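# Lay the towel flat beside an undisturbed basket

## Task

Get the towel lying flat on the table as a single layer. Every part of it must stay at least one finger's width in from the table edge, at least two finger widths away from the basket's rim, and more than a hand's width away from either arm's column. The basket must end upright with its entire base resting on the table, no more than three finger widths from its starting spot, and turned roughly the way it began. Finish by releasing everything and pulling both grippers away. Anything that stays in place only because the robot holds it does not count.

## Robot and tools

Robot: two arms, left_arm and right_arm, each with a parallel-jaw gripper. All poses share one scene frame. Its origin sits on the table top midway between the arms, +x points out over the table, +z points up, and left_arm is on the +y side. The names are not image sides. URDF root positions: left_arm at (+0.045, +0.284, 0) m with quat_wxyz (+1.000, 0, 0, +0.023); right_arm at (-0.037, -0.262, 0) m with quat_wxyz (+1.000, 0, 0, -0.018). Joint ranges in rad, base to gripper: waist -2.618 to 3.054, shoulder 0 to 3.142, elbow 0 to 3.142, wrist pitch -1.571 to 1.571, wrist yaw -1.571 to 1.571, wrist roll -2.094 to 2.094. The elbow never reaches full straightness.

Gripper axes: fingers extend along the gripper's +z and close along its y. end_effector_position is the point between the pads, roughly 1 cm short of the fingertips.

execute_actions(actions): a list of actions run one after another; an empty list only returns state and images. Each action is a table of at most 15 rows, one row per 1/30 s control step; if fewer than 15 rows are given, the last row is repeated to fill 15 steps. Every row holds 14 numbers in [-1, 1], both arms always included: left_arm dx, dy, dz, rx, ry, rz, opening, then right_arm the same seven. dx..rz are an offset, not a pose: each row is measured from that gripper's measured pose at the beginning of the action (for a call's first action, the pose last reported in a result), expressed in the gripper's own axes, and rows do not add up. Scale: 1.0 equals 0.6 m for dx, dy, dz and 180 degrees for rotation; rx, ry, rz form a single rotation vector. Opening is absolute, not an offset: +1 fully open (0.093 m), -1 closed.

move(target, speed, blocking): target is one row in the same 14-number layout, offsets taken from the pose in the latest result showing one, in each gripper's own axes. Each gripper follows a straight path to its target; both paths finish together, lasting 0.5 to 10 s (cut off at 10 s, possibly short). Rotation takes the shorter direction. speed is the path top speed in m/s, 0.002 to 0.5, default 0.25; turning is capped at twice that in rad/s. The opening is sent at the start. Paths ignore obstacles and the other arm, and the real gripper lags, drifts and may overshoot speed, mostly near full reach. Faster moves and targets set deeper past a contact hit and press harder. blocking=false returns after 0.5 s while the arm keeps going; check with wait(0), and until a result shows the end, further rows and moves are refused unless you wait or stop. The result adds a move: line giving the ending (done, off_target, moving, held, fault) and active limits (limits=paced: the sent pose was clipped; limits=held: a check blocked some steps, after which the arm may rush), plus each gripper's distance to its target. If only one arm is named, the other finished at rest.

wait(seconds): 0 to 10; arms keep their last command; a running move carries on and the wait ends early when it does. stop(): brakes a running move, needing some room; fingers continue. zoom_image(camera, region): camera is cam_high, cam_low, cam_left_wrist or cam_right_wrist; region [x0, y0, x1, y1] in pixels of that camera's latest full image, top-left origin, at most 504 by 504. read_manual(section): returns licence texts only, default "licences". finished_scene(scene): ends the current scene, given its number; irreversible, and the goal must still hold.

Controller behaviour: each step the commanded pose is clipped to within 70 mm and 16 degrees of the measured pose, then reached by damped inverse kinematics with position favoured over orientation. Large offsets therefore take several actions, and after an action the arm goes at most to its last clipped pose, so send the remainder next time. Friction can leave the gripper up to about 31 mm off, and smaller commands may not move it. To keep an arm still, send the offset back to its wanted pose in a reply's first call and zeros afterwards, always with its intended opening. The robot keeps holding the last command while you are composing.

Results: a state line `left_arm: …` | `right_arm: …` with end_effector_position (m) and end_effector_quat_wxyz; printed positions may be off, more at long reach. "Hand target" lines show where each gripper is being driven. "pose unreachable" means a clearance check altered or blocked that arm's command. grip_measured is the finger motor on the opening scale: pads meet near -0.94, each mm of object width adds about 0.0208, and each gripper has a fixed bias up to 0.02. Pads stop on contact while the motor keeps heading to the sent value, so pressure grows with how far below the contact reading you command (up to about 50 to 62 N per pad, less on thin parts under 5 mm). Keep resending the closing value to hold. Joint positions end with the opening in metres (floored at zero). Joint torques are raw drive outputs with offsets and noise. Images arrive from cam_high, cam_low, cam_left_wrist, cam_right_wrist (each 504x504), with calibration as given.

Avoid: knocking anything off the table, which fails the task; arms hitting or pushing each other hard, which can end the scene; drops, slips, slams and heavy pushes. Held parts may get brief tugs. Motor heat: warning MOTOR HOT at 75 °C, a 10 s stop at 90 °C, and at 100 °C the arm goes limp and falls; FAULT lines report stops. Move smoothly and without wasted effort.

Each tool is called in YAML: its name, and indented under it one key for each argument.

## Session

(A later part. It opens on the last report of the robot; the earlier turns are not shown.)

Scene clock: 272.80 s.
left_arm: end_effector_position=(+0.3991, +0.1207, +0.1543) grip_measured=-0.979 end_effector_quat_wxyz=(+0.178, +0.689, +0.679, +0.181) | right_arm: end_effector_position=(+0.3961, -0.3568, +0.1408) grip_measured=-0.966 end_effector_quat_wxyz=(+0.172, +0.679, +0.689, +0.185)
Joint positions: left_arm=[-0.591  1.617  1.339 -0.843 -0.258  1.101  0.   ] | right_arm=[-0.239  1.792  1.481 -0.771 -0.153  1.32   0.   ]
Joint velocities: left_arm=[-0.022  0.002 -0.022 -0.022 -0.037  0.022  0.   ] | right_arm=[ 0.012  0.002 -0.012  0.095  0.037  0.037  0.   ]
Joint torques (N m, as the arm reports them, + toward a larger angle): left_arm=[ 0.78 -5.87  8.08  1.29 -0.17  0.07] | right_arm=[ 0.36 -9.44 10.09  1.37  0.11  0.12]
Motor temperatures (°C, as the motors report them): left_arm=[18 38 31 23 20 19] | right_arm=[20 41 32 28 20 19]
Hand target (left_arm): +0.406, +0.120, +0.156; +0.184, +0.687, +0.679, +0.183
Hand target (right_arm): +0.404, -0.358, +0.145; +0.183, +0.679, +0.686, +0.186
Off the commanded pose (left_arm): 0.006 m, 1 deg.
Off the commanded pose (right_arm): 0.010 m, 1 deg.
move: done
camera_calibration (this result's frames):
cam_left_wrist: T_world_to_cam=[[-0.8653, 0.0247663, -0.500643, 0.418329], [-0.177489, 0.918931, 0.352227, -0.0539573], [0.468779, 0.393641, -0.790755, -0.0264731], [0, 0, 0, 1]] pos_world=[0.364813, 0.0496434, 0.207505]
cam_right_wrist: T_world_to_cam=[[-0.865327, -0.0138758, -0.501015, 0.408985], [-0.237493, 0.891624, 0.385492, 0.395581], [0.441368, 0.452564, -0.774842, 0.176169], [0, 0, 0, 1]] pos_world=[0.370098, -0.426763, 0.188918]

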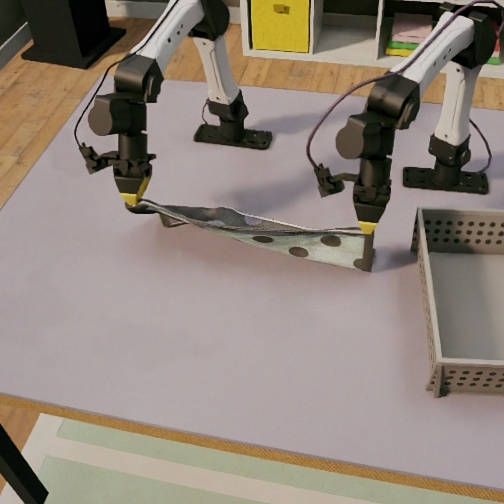

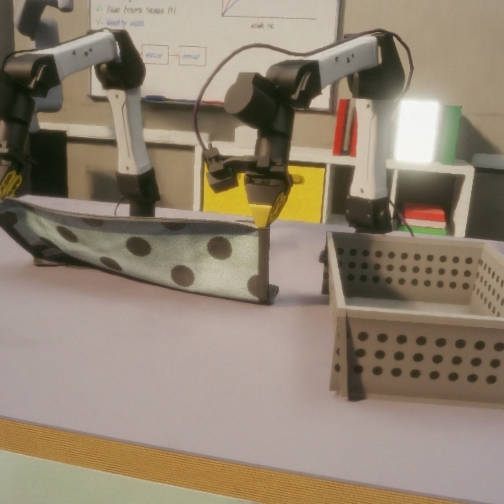

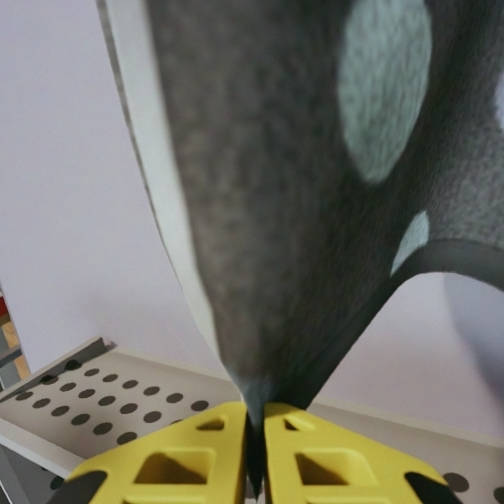

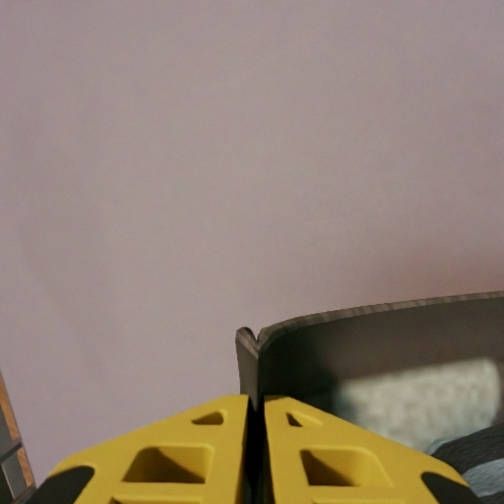

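move:
  target: [0.002,0.107,0.068,0,0,0,-1, -0.004,0.153,0.03,0,0,0,-1]
  speed: 0.08

Scene clock: 296.67 s.
left_arm: end_effector_position=(+0.4708, +0.1177, +0.1542) grip_measured=-0.979 end_effector_quat_wxyz=(+0.184, +0.689, +0.677, +0.183) | right_arm: end_effector_position=(+0.4850, -0.3585, +0.1748) grip_measured=-0.966 end_effector_quat_wxyz=(+0.178, +0.675, +0.689, +0.193)
Joint positions: left_arm=[-0.499  1.849  1.601 -0.841 -0.215  1.189  0.   ] | right_arm=[-0.192  2.15   2.11  -1.017 -0.139  1.36   0.   ]
Joint velocities: left_arm=[-0.002 -0.017 -0.002 -0.007  0.037  0.007  0.   ] | right_arm=[ 0.002  0.022 -0.002 -0.007 -0.066  0.007  0.   ]
Joint torques (N m, as the arm reports them, + toward a larger angle): left_arm=[ 0.85 -7.45  8.18  1.18 -0.16  0.08] | right_arm=[  0.35 -12.09   9.96   1.18   0.14   0.12]
Motor temperatures (°C, as the motors report them): left_arm=[18 37 32 23 20 19] | right_arm=[20 42 34 27 20 19]
Hand target (left_arm): +0.475, +0.121, +0.151; +0.178, +0.689, +0.679, +0.182
Hand target (right_arm): +0.486, -0.357, +0.170; +0.172, +0.679, +0.689, +0.185
Off the commanded pose (left_arm): 0.007 m, 1 deg.
Off the commanded pose (right_arm): 0.005 m, 1 deg.
move: done
camera_calibration (this result's frames):
cam_left_wrist: T_world_to_cam=[[-0.859737, 0.0248297, -0.510132, 0.479179], [-0.178036, 0.921599, 0.344904, -0.0373264], [0.478701, 0.387349, -0.787912, -0.0633672], [0, 0, 0, 1]] pos_world=[0.435656, 0.0470473, 0.207391]
cam_right_wrist: T_world_to_cam=[[-0.854689, -0.0181019, -0.518825, 0.499386], [-0.250353, 0.889876, 0.381372, 0.411429], [0.454786, 0.455844, -0.765099, 0.157087], [0, 0, 0, 1]] pos_world=[0.458381, -0.428688, 0.222373]

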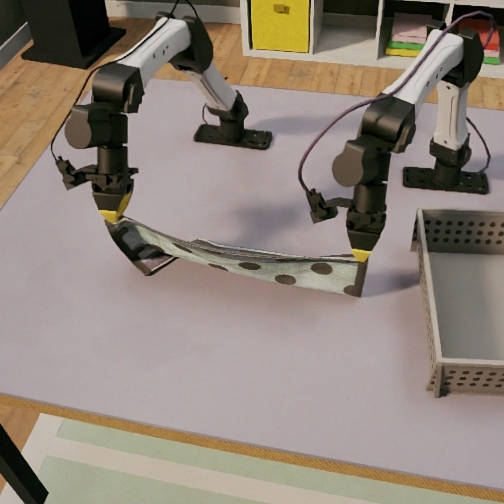

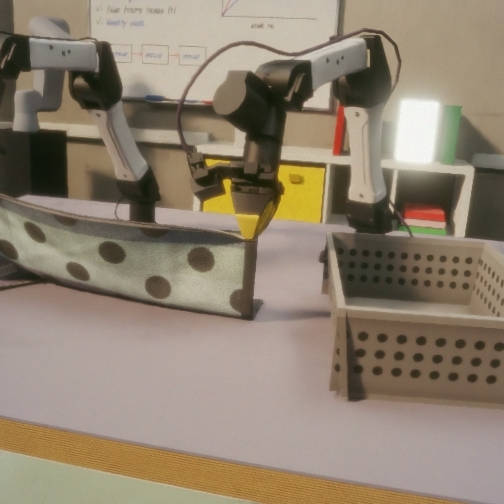

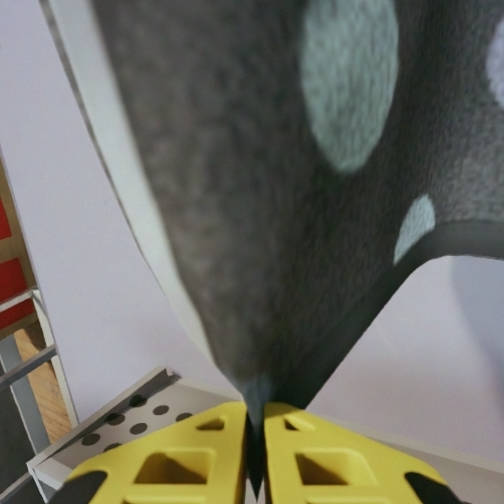

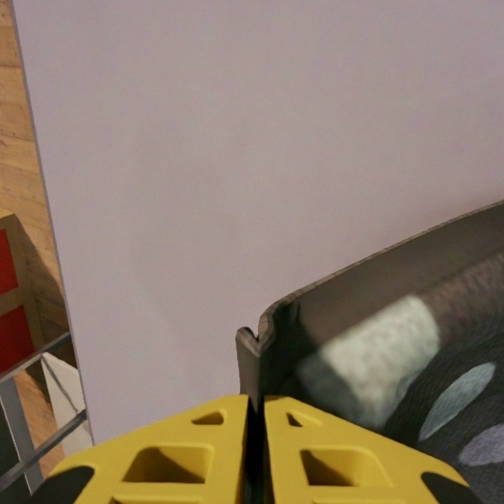

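move:
  target: [0.008,-0.194,-0.351,0,0,0,-1, 0.002,-0.24,-0.315,0.056,0,0,-1]
  speed: 0.15

Scene clock: 339.10 s.
left_arm: end_effector_position=(+0.2681, +0.1209, +0.2722) grip_measured=-0.979 end_effector_quat_wxyz=(+0.187, +0.689, +0.678, +0.173) | right_arm: end_effector_position=(+0.2741, -0.3661, +0.2690) grip_measured=-0.966 end_effector_quat_wxyz=(+0.127, +0.686, +0.703, +0.136)
Joint positions: left_arm=[-0.898  1.347  1.588 -1.437 -0.362  0.806  0.   ] | right_arm=[-0.371  1.586  1.833 -1.478 -0.16   1.167  0.   ]
Joint velocities: left_arm=[ 0.002 -0.002 -0.002  0.022 -0.007 -0.007  0.   ] | right_arm=[ 0.007 -0.002 -0.002  0.037  0.037 -0.037  0.   ]
Joint torques (N m, as the arm reports them, + toward a larger angle): left_arm=[-0.95 -4.19  7.23  0.73 -0.46 -0.09] | right_arm=[-0.81 -7.92  5.    0.9   0.   -0.02]
Motor temperatures (°C, as the motors report them): left_arm=[18 39 34 23 20 19] | right_arm=[20 48 36 26 20 19]
Hand target (left_arm): +0.264, +0.127, +0.278; +0.184, +0.689, +0.677, +0.181
Hand target (right_arm): +0.266, -0.366, +0.265; +0.118, +0.689, +0.703, +0.131
Off the commanded pose (left_arm): 0.008 m, 1 deg.
Off the commanded pose (right_arm): 0.010 m, 1 deg.
move: done
camera_calibration (this result's frames):
cam_left_wrist: T_world_to_cam=[[-0.864826, 0.0197054, -0.501684, 0.364799], [-0.170314, 0.928467, 0.330063, -0.115908], [0.472302, 0.370891, -0.799607, 0.132291], [0, 0, 0, 1]] pos_world=[0.233266, 0.0513632, 0.327052]
cam_right_wrist: T_world_to_cam=[[-0.924958, -0.0265905, -0.379139, 0.346449], [-0.192011, 0.893581, 0.405765, 0.308275], [0.328002, 0.448114, -0.83163, 0.378345], [0, 0, 0, 1]] pos_world=[0.255545, -0.435798, 0.320908]

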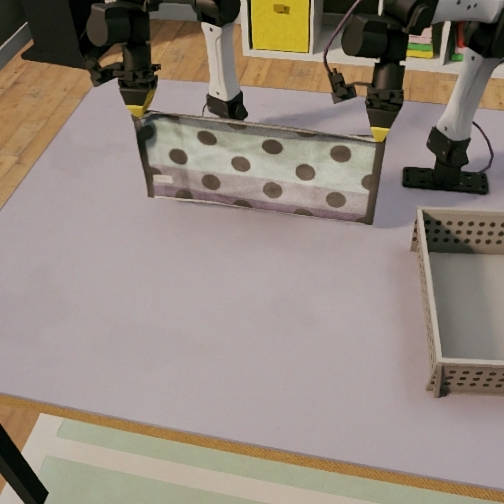

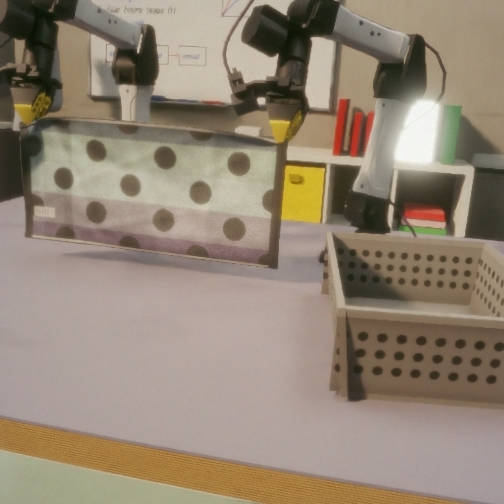

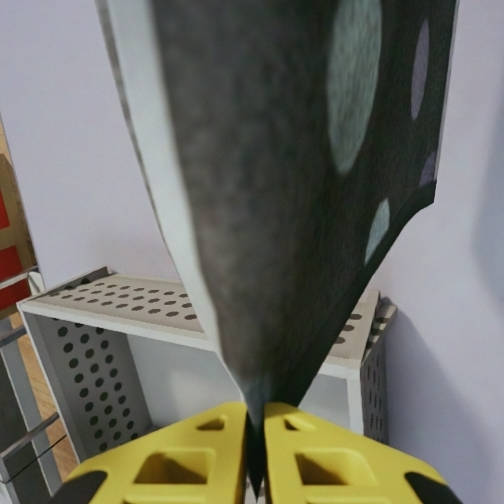

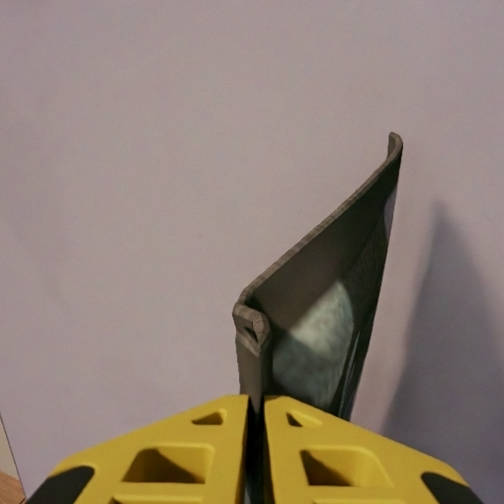

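move:
  target: [0.007,0.104,0.296,0.05,0,0,-1, -0.009,0.129,0.29,0,0,0,-1]
  speed: 0.3

Scene clock: 354.00 s.
left_arm: end_effector_position=(+0.4038, +0.1200, +0.1447) grip_measured=-0.979 end_effector_quat_wxyz=(+0.120, +0.704, +0.690, +0.118) | right_arm: end_effector_position=(+0.3980, -0.3625, +0.1269) grip_measured=-0.966 end_effector_quat_wxyz=(+0.107, +0.687, +0.707, +0.130)
Joint positions: left_arm=[-0.542  1.759  1.524 -1.033 -0.152  1.12   0.   ] | right_arm=[-0.239  1.954  1.705 -1.007 -0.125  1.288  0.   ]
Joint velocities: left_arm=[-0.002  0.002  0.002  0.037 -0.007 -0.007  0.   ] | right_arm=[-0.002  0.007  0.007  0.037 -0.007 -0.022  0.   ]
Joint torques (N m, as the arm reports them, + toward a larger angle): left_arm=[ 0.59 -7.57  7.69  1.01 -0.11  0.06] | right_arm=[  0.22 -11.53   9.75   1.14   0.12   0.11]
Motor temperatures (°C, as the motors report them): left_arm=[18 37 34 22 20 19] | right_arm=[20 46 34 26 20 19]
Hand target (left_arm): +0.411, +0.119, +0.149; +0.132, +0.702, +0.689, +0.120
Hand target (right_arm): +0.408, -0.365, +0.135; +0.127, +0.686, +0.703, +0.136
Off the commanded pose (left_arm): 0.007 m, 1 deg.
Off the commanded pose (right_arm): 0.015 m, 2 deg.
move: off_target (right_arm)
camera_calibration (this result's frames):
cam_left_wrist: T_world_to_cam=[[-0.939276, 0.0295588, -0.341887, 0.423883], [-0.106784, 0.921645, 0.373053, -0.0809512], [0.326126, 0.386908, -0.862522, 0.0327463], [0, 0, 0, 1]] pos_world=[0.37882, 0.049409, 0.203364]
cam_right_wrist: T_world_to_cam=[[-0.93829, -0.0262707, -0.344849, 0.408274], [-0.182583, 0.884463, 0.429406, 0.376363], [0.293725, 0.465871, -0.834679, 0.238372], [0, 0, 0, 1]] pos_world=[0.381781, -0.433204, 0.178144]

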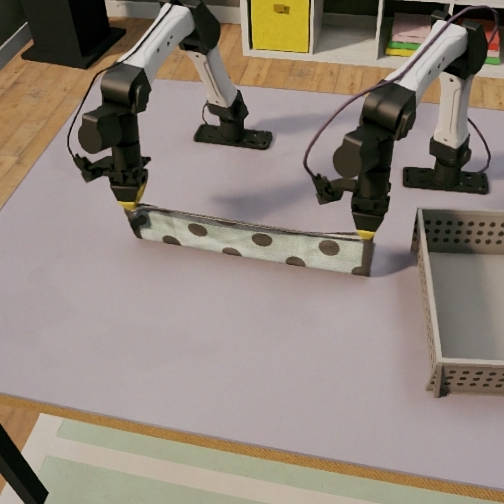

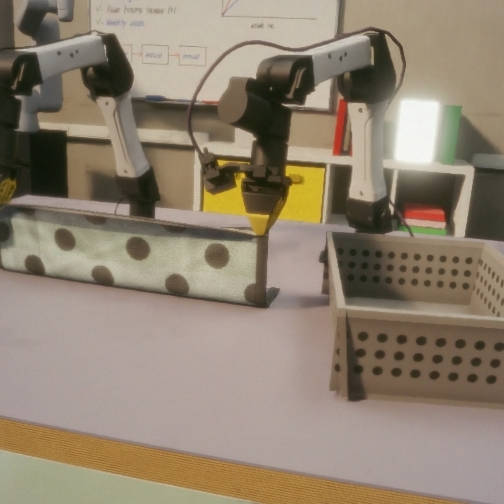

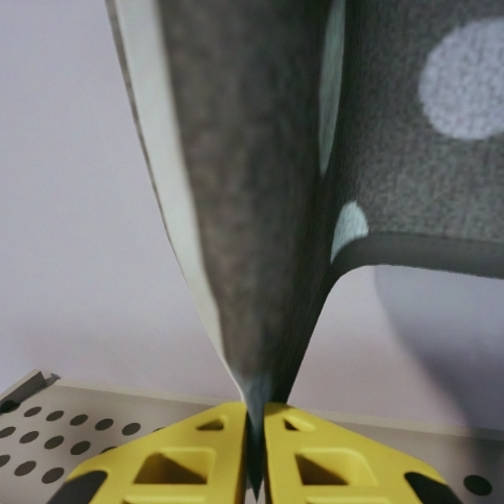

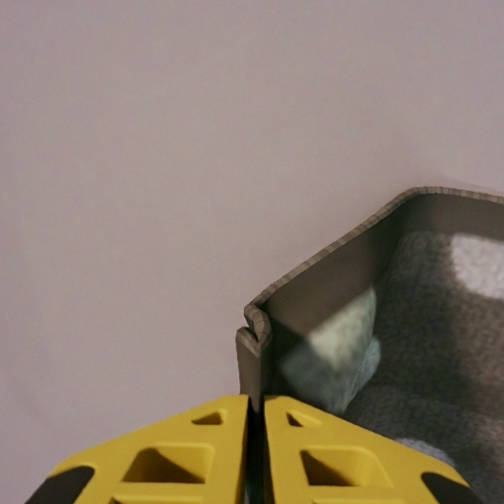

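move:
  target: [0.009,0.116,0.226,0,0,0,-1, -0.011,0.1305,0.217,0,0,0,-1]
  speed: 0.12

Scene clock: 367.30 s.
left_arm: end_effector_position=(+0.5078, +0.1210, +0.0418) grip_measured=-0.979 end_effector_quat_wxyz=(+0.115, +0.706, +0.689, +0.116) | right_arm: end_effector_position=(+0.5142, -0.3626, +0.0328) grip_measured=-0.966 end_effector_quat_wxyz=(+0.109, +0.685, +0.708, +0.137)
Joint positions: left_arm=[-0.427  2.183  1.711 -0.793 -0.118  1.234  0.   ] | right_arm=[-0.181  2.484  2.188 -0.942 -0.116  1.341  0.   ]
Joint velocities: left_arm=[-0.017 -0.007  0.002  0.051  0.022 -0.022  0.   ] | right_arm=[-0.007 -0.007 -0.002  0.007 -0.007  0.007  0.   ]
Joint torques (N m, as the arm reports them, + toward a larger angle): left_arm=[  0.71 -10.     7.58   1.03  -0.11   0.09] | right_arm=[  0.24 -15.07   9.72   0.86   0.16   0.13]
Motor temperatures (°C, as the motors report them): left_arm=[18 38 34 23 20 19] | right_arm=[20 47 35 26 20 19]
Hand target (left_arm): +0.515, +0.123, +0.040; +0.120, +0.704, +0.690, +0.118
Hand target (right_arm): +0.515, -0.362, +0.030; +0.108, +0.687, +0.707, +0.130
Off the commanded pose (left_arm): 0.007 m, 1 deg.
Off the commanded pose (right_arm): 0.003 m, 1 deg.
move: done
camera_calibration (this result's frames):
cam_left_wrist: T_world_to_cam=[[-0.942616, 0.0343468, -0.332109, 0.487145], [-0.100369, 0.919536, 0.379974, -0.0357108], [0.318437, 0.391502, -0.863321, -0.0869262], [0, 0, 0, 1]] pos_world=[0.483286, 0.0501373, 0.100309]
cam_right_wrist: T_world_to_cam=[[-0.933446, -0.0296519, -0.35749, 0.481549], [-0.193458, 0.880841, 0.43208, 0.442274], [0.30208, 0.472483, -0.827954, 0.12364], [0, 0, 0, 1]] pos_world=[0.497713, -0.433712, 0.0834197]

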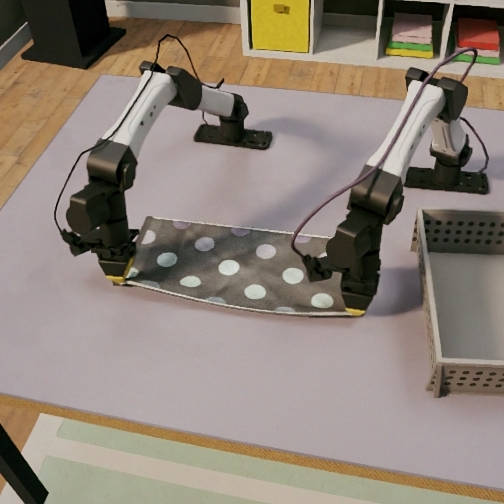

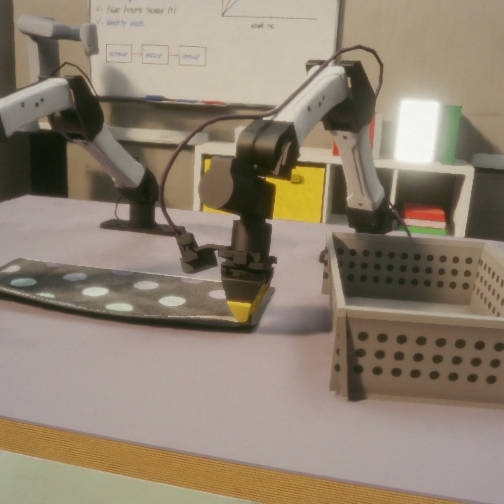

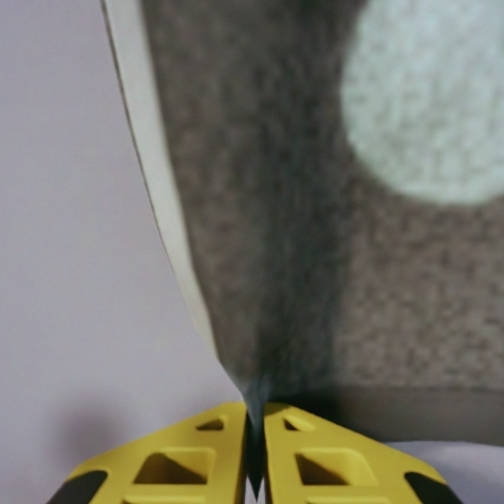

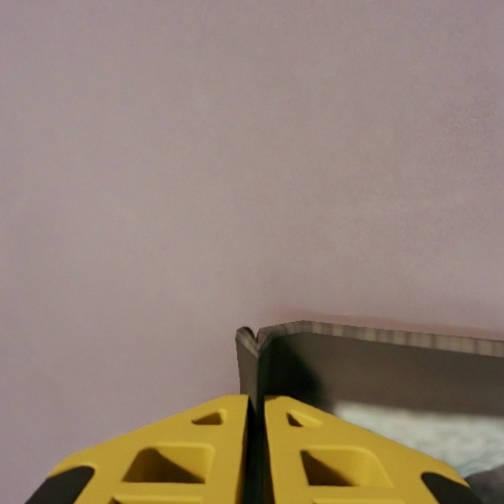

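execute_actions:
  actions:
    - [[0,0,0,0,0,0,-0.8, 0,0,0,0,0,0,-0.8],[0,0,0,0,0,0,-0.7, 0,0,0,0,0,0,-0.7],[0,0,0,0,0,0,-0.6, 0,0,0,0,0,0,-0.6],[0,0,0,0,0,0,-0.5, 0,0,0,0,0,0,-0.5],[0,0,0,0,0,0,-0.4, 0,0,0,0,0,0,-0.4],[0,0,0,0,0,0,-0.3, 0,0,0,0,0,0,-0.3],[0,0,0,0,0,0,-0.2, 0,0,0,0,0,0,-0.2],[0,0,0,0,0,0,-0.1, 0,0,0,0,0,0,-0.1],[0,0,0,0,0,0,0, 0,0,0,0,0,0,0]]

move:
  target: [0,0,-0.12,0,0,0,0, 0,0,-0.12,0,0,0,0]
  speed: 0.15

Scene clock: 375.13 s.
left_arm: end_effector_position=(+0.5078, +0.1210, +0.0418) grip_measured=-0.002 end_effector_quat_wxyz=(+0.114, +0.706, +0.689, +0.116) | right_arm: end_effector_position=(+0.5142, -0.3626, +0.0328) grip_measured=-0.002 end_effector_quat_wxyz=(+0.109, +0.685, +0.707, +0.137)
Joint positions: left_arm=[-0.427  2.183  1.711 -0.793 -0.118  1.234  0.045] | right_arm=[-0.181  2.484  2.188 -0.942 -0.116  1.342  0.045]
Joint velocities: left_arm=[0.012 0.002 0.012 0.037 0.037 0.022 0.   ] | right_arm=[ 0.007 -0.007 -0.017 -0.022 -0.037 -0.022  0.   ]
Joint torques (N m, as the arm reports them, + toward a larger angle): left_arm=[ -0.05 -11.04   6.69   0.88  -0.13  -0.01] | right_arm=[ -0.04 -16.33   7.79   1.     0.02   0.06]
Motor temperatures (°C, as the motors report them): left_arm=[18 40 34 23 20 19] | right_arm=[20 50 35 26 20 19]
Hand target (left_arm): +0.508, +0.121, +0.042; +0.115, +0.706, +0.689, +0.116
Hand target (right_arm): +0.514, -0.363, +0.033; +0.109, +0.685, +0.707, +0.137
Off the commanded pose (left_arm): 0.000 m, 0 deg.
Off the commanded pose (right_arm): 0.000 m, 0 deg.
camera_calibration (this result's frames):
cam_left_wrist: T_world_to_cam=[[-0.942603, 0.0347281, -0.332105, 0.487092], [-0.100037, 0.919525, 0.380086, -0.0358828], [0.318579, 0.391493, -0.863273, -0.0869992], [0, 0, 0, 1]] pos_world=[0.483261, 0.050139, 0.1003]
cam_right_wrist: T_world_to_cam=[[-0.933462, -0.029271, -0.357479, 0.481695], [-0.193136, 0.880854, 0.432198, 0.442109], [0.302236, 0.472483, -0.827897, 0.123558], [0, 0, 0, 1]] pos_world=[0.497688, -0.433713, 0.0834107]

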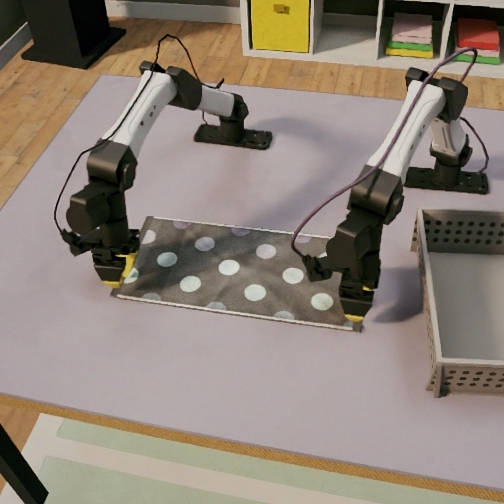

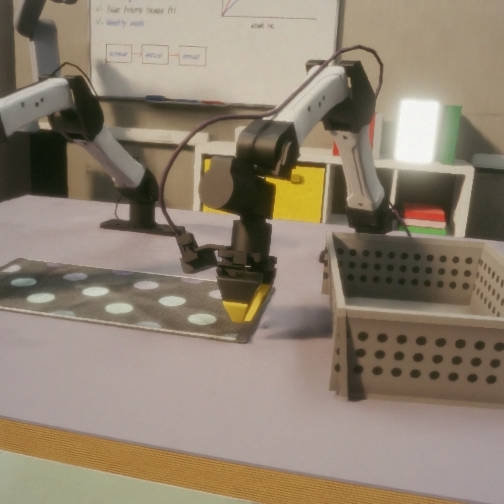

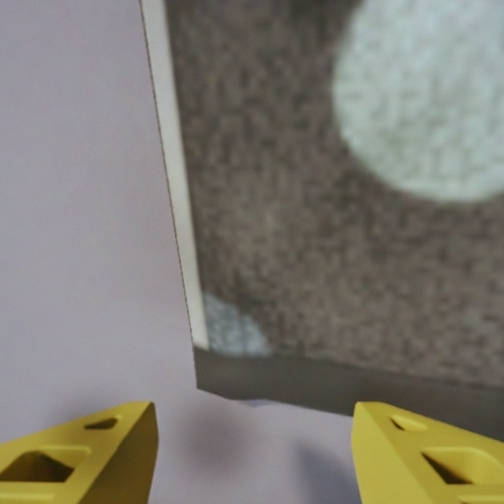

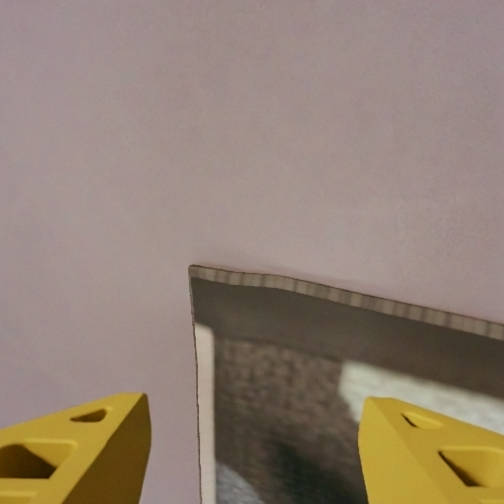

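Scene clock: 376.23 s.
left_arm: end_effector_position=(+0.4881, +0.1229, +0.1069) grip_measured=-0.002 end_effector_quat_wxyz=(+0.120, +0.705, +0.690, +0.116) | right_arm: end_effector_position=(+0.4921, -0.3632, +0.0940) grip_measured=-0.002 end_effector_quat_wxyz=(+0.110, +0.685, +0.707, +0.135)
Joint positions: left_arm=[-0.439  2.06   1.779 -0.975 -0.118  1.22   0.045] | right_arm=[-0.191  2.365  2.219 -1.093 -0.116  1.332  0.045]
Joint velocities: left_arm=[-0.012 -0.002  0.007  0.037  0.007 -0.051  0.   ] | right_arm=[ 0.007  0.002 -0.002 -0.007  0.007 -0.007  0.   ]
Joint torques (N m, as the arm reports them, + toward a larger angle): left_arm=[ -0.97 -10.56   7.46   0.71  -0.11  -0.05] | right_arm=[ -0.63 -15.7    9.2    0.82  -0.04   0.  ]
Motor temperatures (°C, as the motors report them): left_arm=[18 40 34 22 20 19] | right_arm=[20 50 35 25 20 19]
Hand target (left_arm): +0.484, +0.121, +0.110; +0.115, +0.706, +0.689, +0.116
Hand target (right_arm): +0.490, -0.366, +0.100; +0.110, +0.685, +0.707, +0.137
Off the commanded pose (left_arm): 0.005 m, 1 deg.
Off the commanded pose (right_arm): 0.007 m, 0 deg.
move: done
camera_calibration (this result's frames):
cam_left_wrist: T_world_to_cam=[[-0.940088, 0.0299302, -0.339615, 0.490234], [-0.104996, 0.922306, 0.371923, -0.0613548], [0.324361, 0.385299, -0.863907, -0.0272811], [0, 0, 0, 1]] pos_world=[0.46327, 0.0524264, 0.165742]
cam_right_wrist: T_world_to_cam=[[-0.933762, -0.0290637, -0.356712, 0.483135], [-0.191654, 0.882349, 0.429801, 0.412004], [0.302253, 0.469697, -0.829474, 0.180296], [0, 0, 0, 1]] pos_world=[0.475601, -0.434175, 0.144811]

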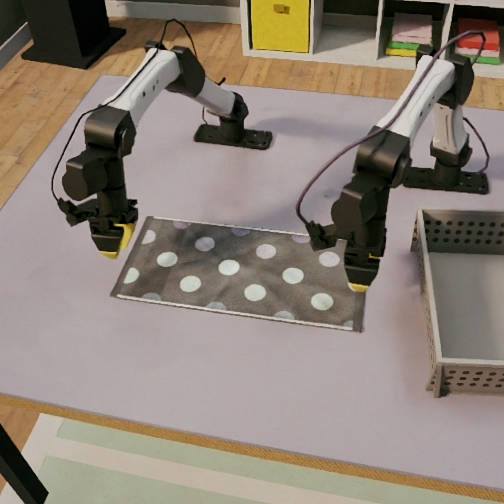

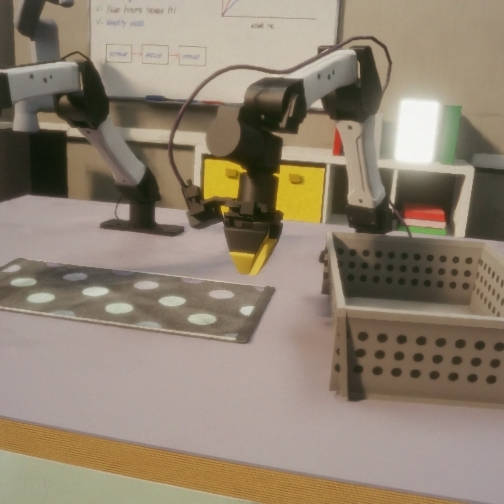

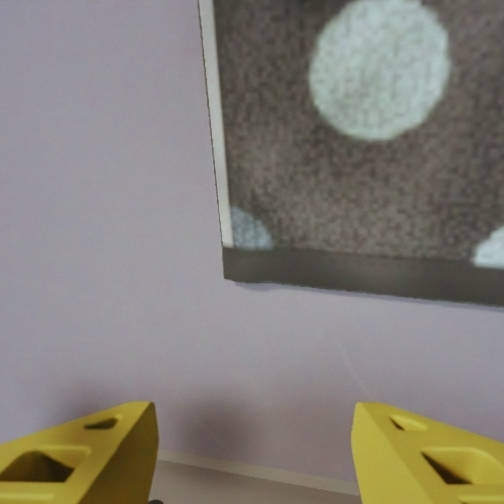

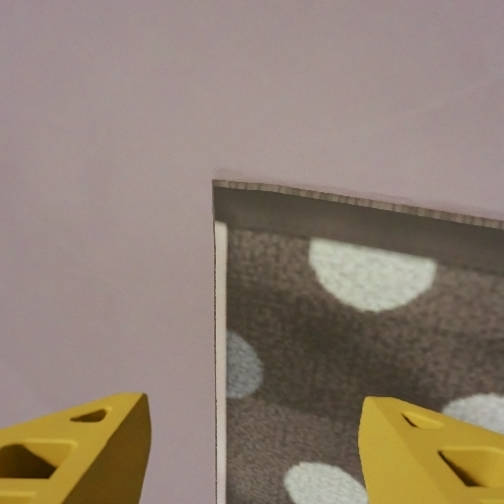

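move:
  target: [0,-0.316,-0.351,-0.05,0,0,0, 0.01,-0.316,-0.351,-0.03,0,0,0]
  speed: 0.25

Scene clock: 383.60 s.
left_arm: end_effector_position=(+0.2419, +0.1282, +0.2381) grip_measured=-0.002 end_effector_quat_wxyz=(+0.175, +0.693, +0.680, +0.164) | right_arm: end_effector_position=(+0.2510, -0.3764, +0.2364) grip_measured=-0.002 end_effector_quat_wxyz=(+0.162, +0.675, +0.699, +0.172)
Joint positions: left_arm=[-0.96   1.243  1.384 -1.384 -0.365  0.737  0.045] | right_arm=[-0.477  1.391  1.476 -1.243 -0.247  1.076  0.045]
Joint velocities: left_arm=[ 0.012 -0.012  0.007  0.022 -0.081 -0.095  0.001] | right_arm=[-0.007 -0.002 -0.022 -0.066 -0.037 -0.022  0.   ]
Joint torques (N m, as the arm reports them, + toward a larger angle): left_arm=[-1.17 -3.18  7.51  0.7  -0.33 -0.05] | right_arm=[-0.74 -5.72  5.27  0.97 -0.15  0.02]
Motor temperatures (°C, as the motors report them): left_arm=[18 41 34 22 20 19] | right_arm=[20 52 35 25 20 19]
Hand target (left_arm): +0.239, +0.131, +0.243; +0.175, +0.693, +0.679, +0.168
Hand target (right_arm): +0.243, -0.373, +0.227; +0.142, +0.679, +0.700, +0.169
Off the commanded pose (left_arm): 0.006 m, 1 deg.
Off the commanded pose (right_arm): 0.014 m, 2 deg.
move: off_target (right_arm)
camera_calibration (this result's frames):
cam_left_wrist: T_world_to_cam=[[-0.879411, 0.0232668, -0.475494, 0.321714], [-0.159381, 0.926777, 0.34012, -0.120755], [0.44859, 0.37489, -0.81131, 0.122638], [0, 0, 0, 1]] pos_world=[0.208659, 0.0584516, 0.293542]
cam_right_wrist: T_world_to_cam=[[-0.880732, -0.0333599, -0.472438, 0.320802], [-0.240743, 0.890568, 0.385915, 0.341993], [0.407864, 0.453625, -0.792383, 0.336171], [0, 0, 0, 1]] pos_world=[0.227761, -0.446362, 0.285955]

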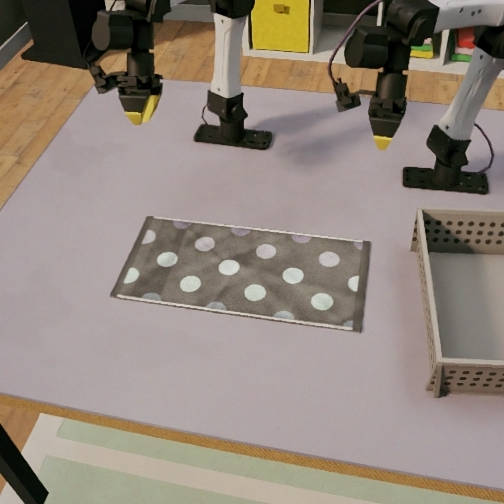

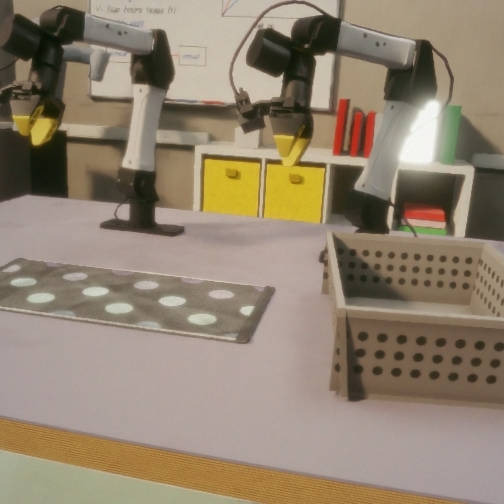

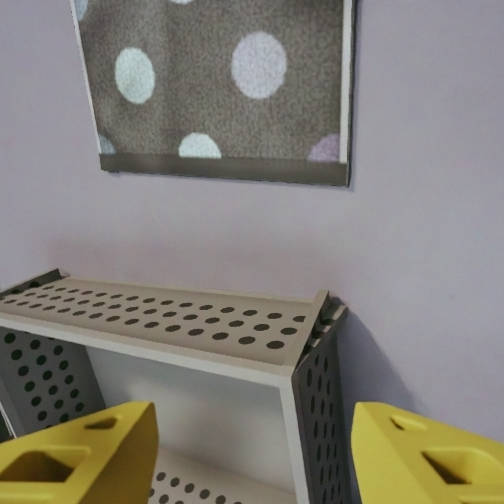

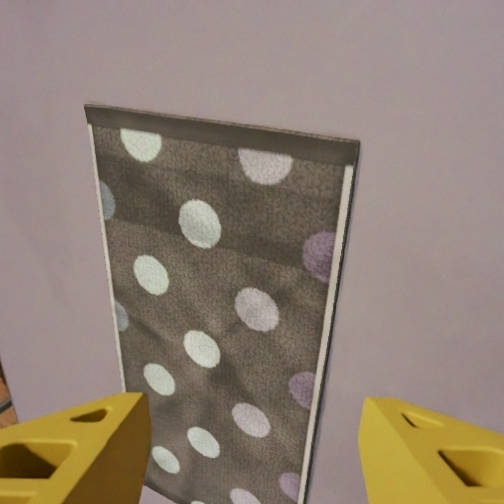

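execute_actions:
  actions: []

Scene clock: 392.43 s.
left_arm: end_effector_position=(+0.2418, +0.1286, +0.2380) grip_measured=-0.002 end_effector_quat_wxyz=(+0.175, +0.692, +0.681, +0.164) | right_arm: end_effector_position=(+0.2509, -0.3762, +0.2364) grip_measured=-0.002 end_effector_quat_wxyz=(+0.161, +0.675, +0.699, +0.172)
Joint positions: left_arm=[-0.96   1.243  1.384 -1.386 -0.365  0.735  0.045] | right_arm=[-0.477  1.391  1.476 -1.244 -0.247  1.075  0.045]
Joint velocities: left_arm=[ 0.002 -0.002 -0.022 -0.007 -0.051 -0.037 -0.   ] | right_arm=[-0.017 -0.017  0.002 -0.022 -0.051 -0.007  0.001]
Joint torques (N m, as the arm reports them, + toward a larger angle): left_arm=[-1.22 -3.09  7.54  0.76 -0.33 -0.04] | right_arm=[-0.67 -5.76  5.28  0.97 -0.13 -0.03]
Motor temperatures (°C, as the motors report them): left_arm=[18 39 34 22 20 19] | right_arm=[20 49 34 25 20 19]
Hand target (left_arm): +0.239, +0.131, +0.243; +0.175, +0.693, +0.679, +0.168
Hand target (right_arm): +0.243, -0.373, +0.227; +0.142, +0.679, +0.700, +0.169
Off the commanded pose (left_arm): 0.006 m, 1 deg.
Off the commanded pose (right_arm): 0.014 m, 2 deg.
camera_calibration (this result's frames):
cam_left_wrist: T_world_to_cam=[[-0.879654, 0.0215478, -0.475125, 0.321761], [-0.161347, 0.926214, 0.340726, -0.12067], [0.44741, 0.376381, -0.811272, 0.122589], [0, 0, 0, 1]] pos_world=[0.208721, 0.0586935, 0.293445]
cam_right_wrist: T_world_to_cam=[[-0.880913, -0.0343172, -0.472032, 0.320263], [-0.241604, 0.890227, 0.386165, 0.341892], [0.406963, 0.454223, -0.792504, 0.336591], [0, 0, 0, 1]] pos_world=[0.227746, -0.446258, 0.285897]

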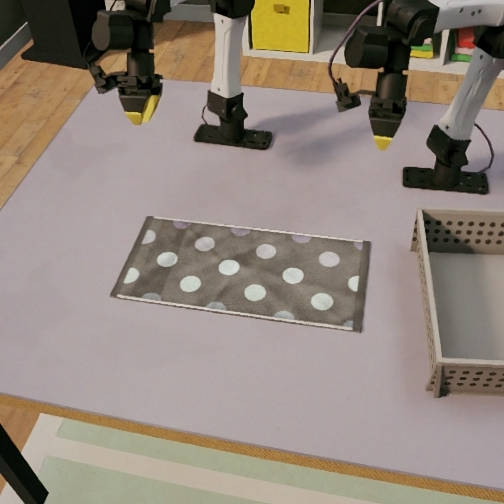

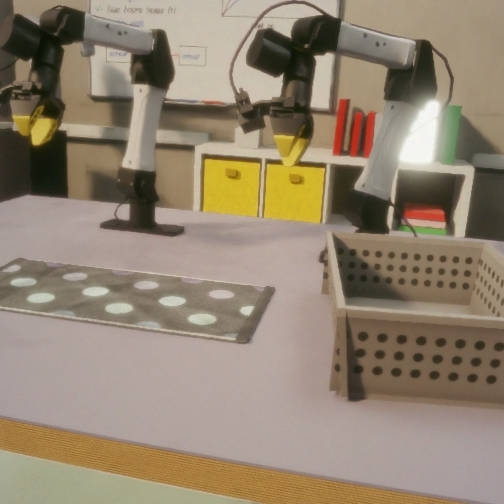

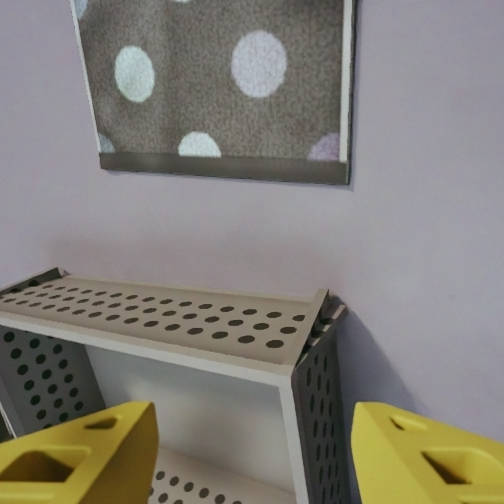

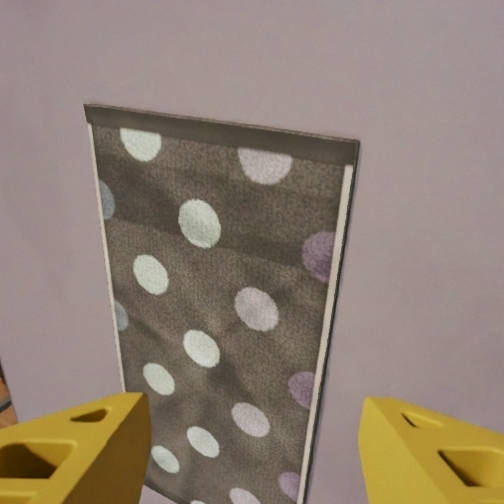

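The towel is lying flat in one layer, the basket hasn't been touched, and both arms are clear.

finished_scene:
  scene: 2

The scene is finished: the task was done.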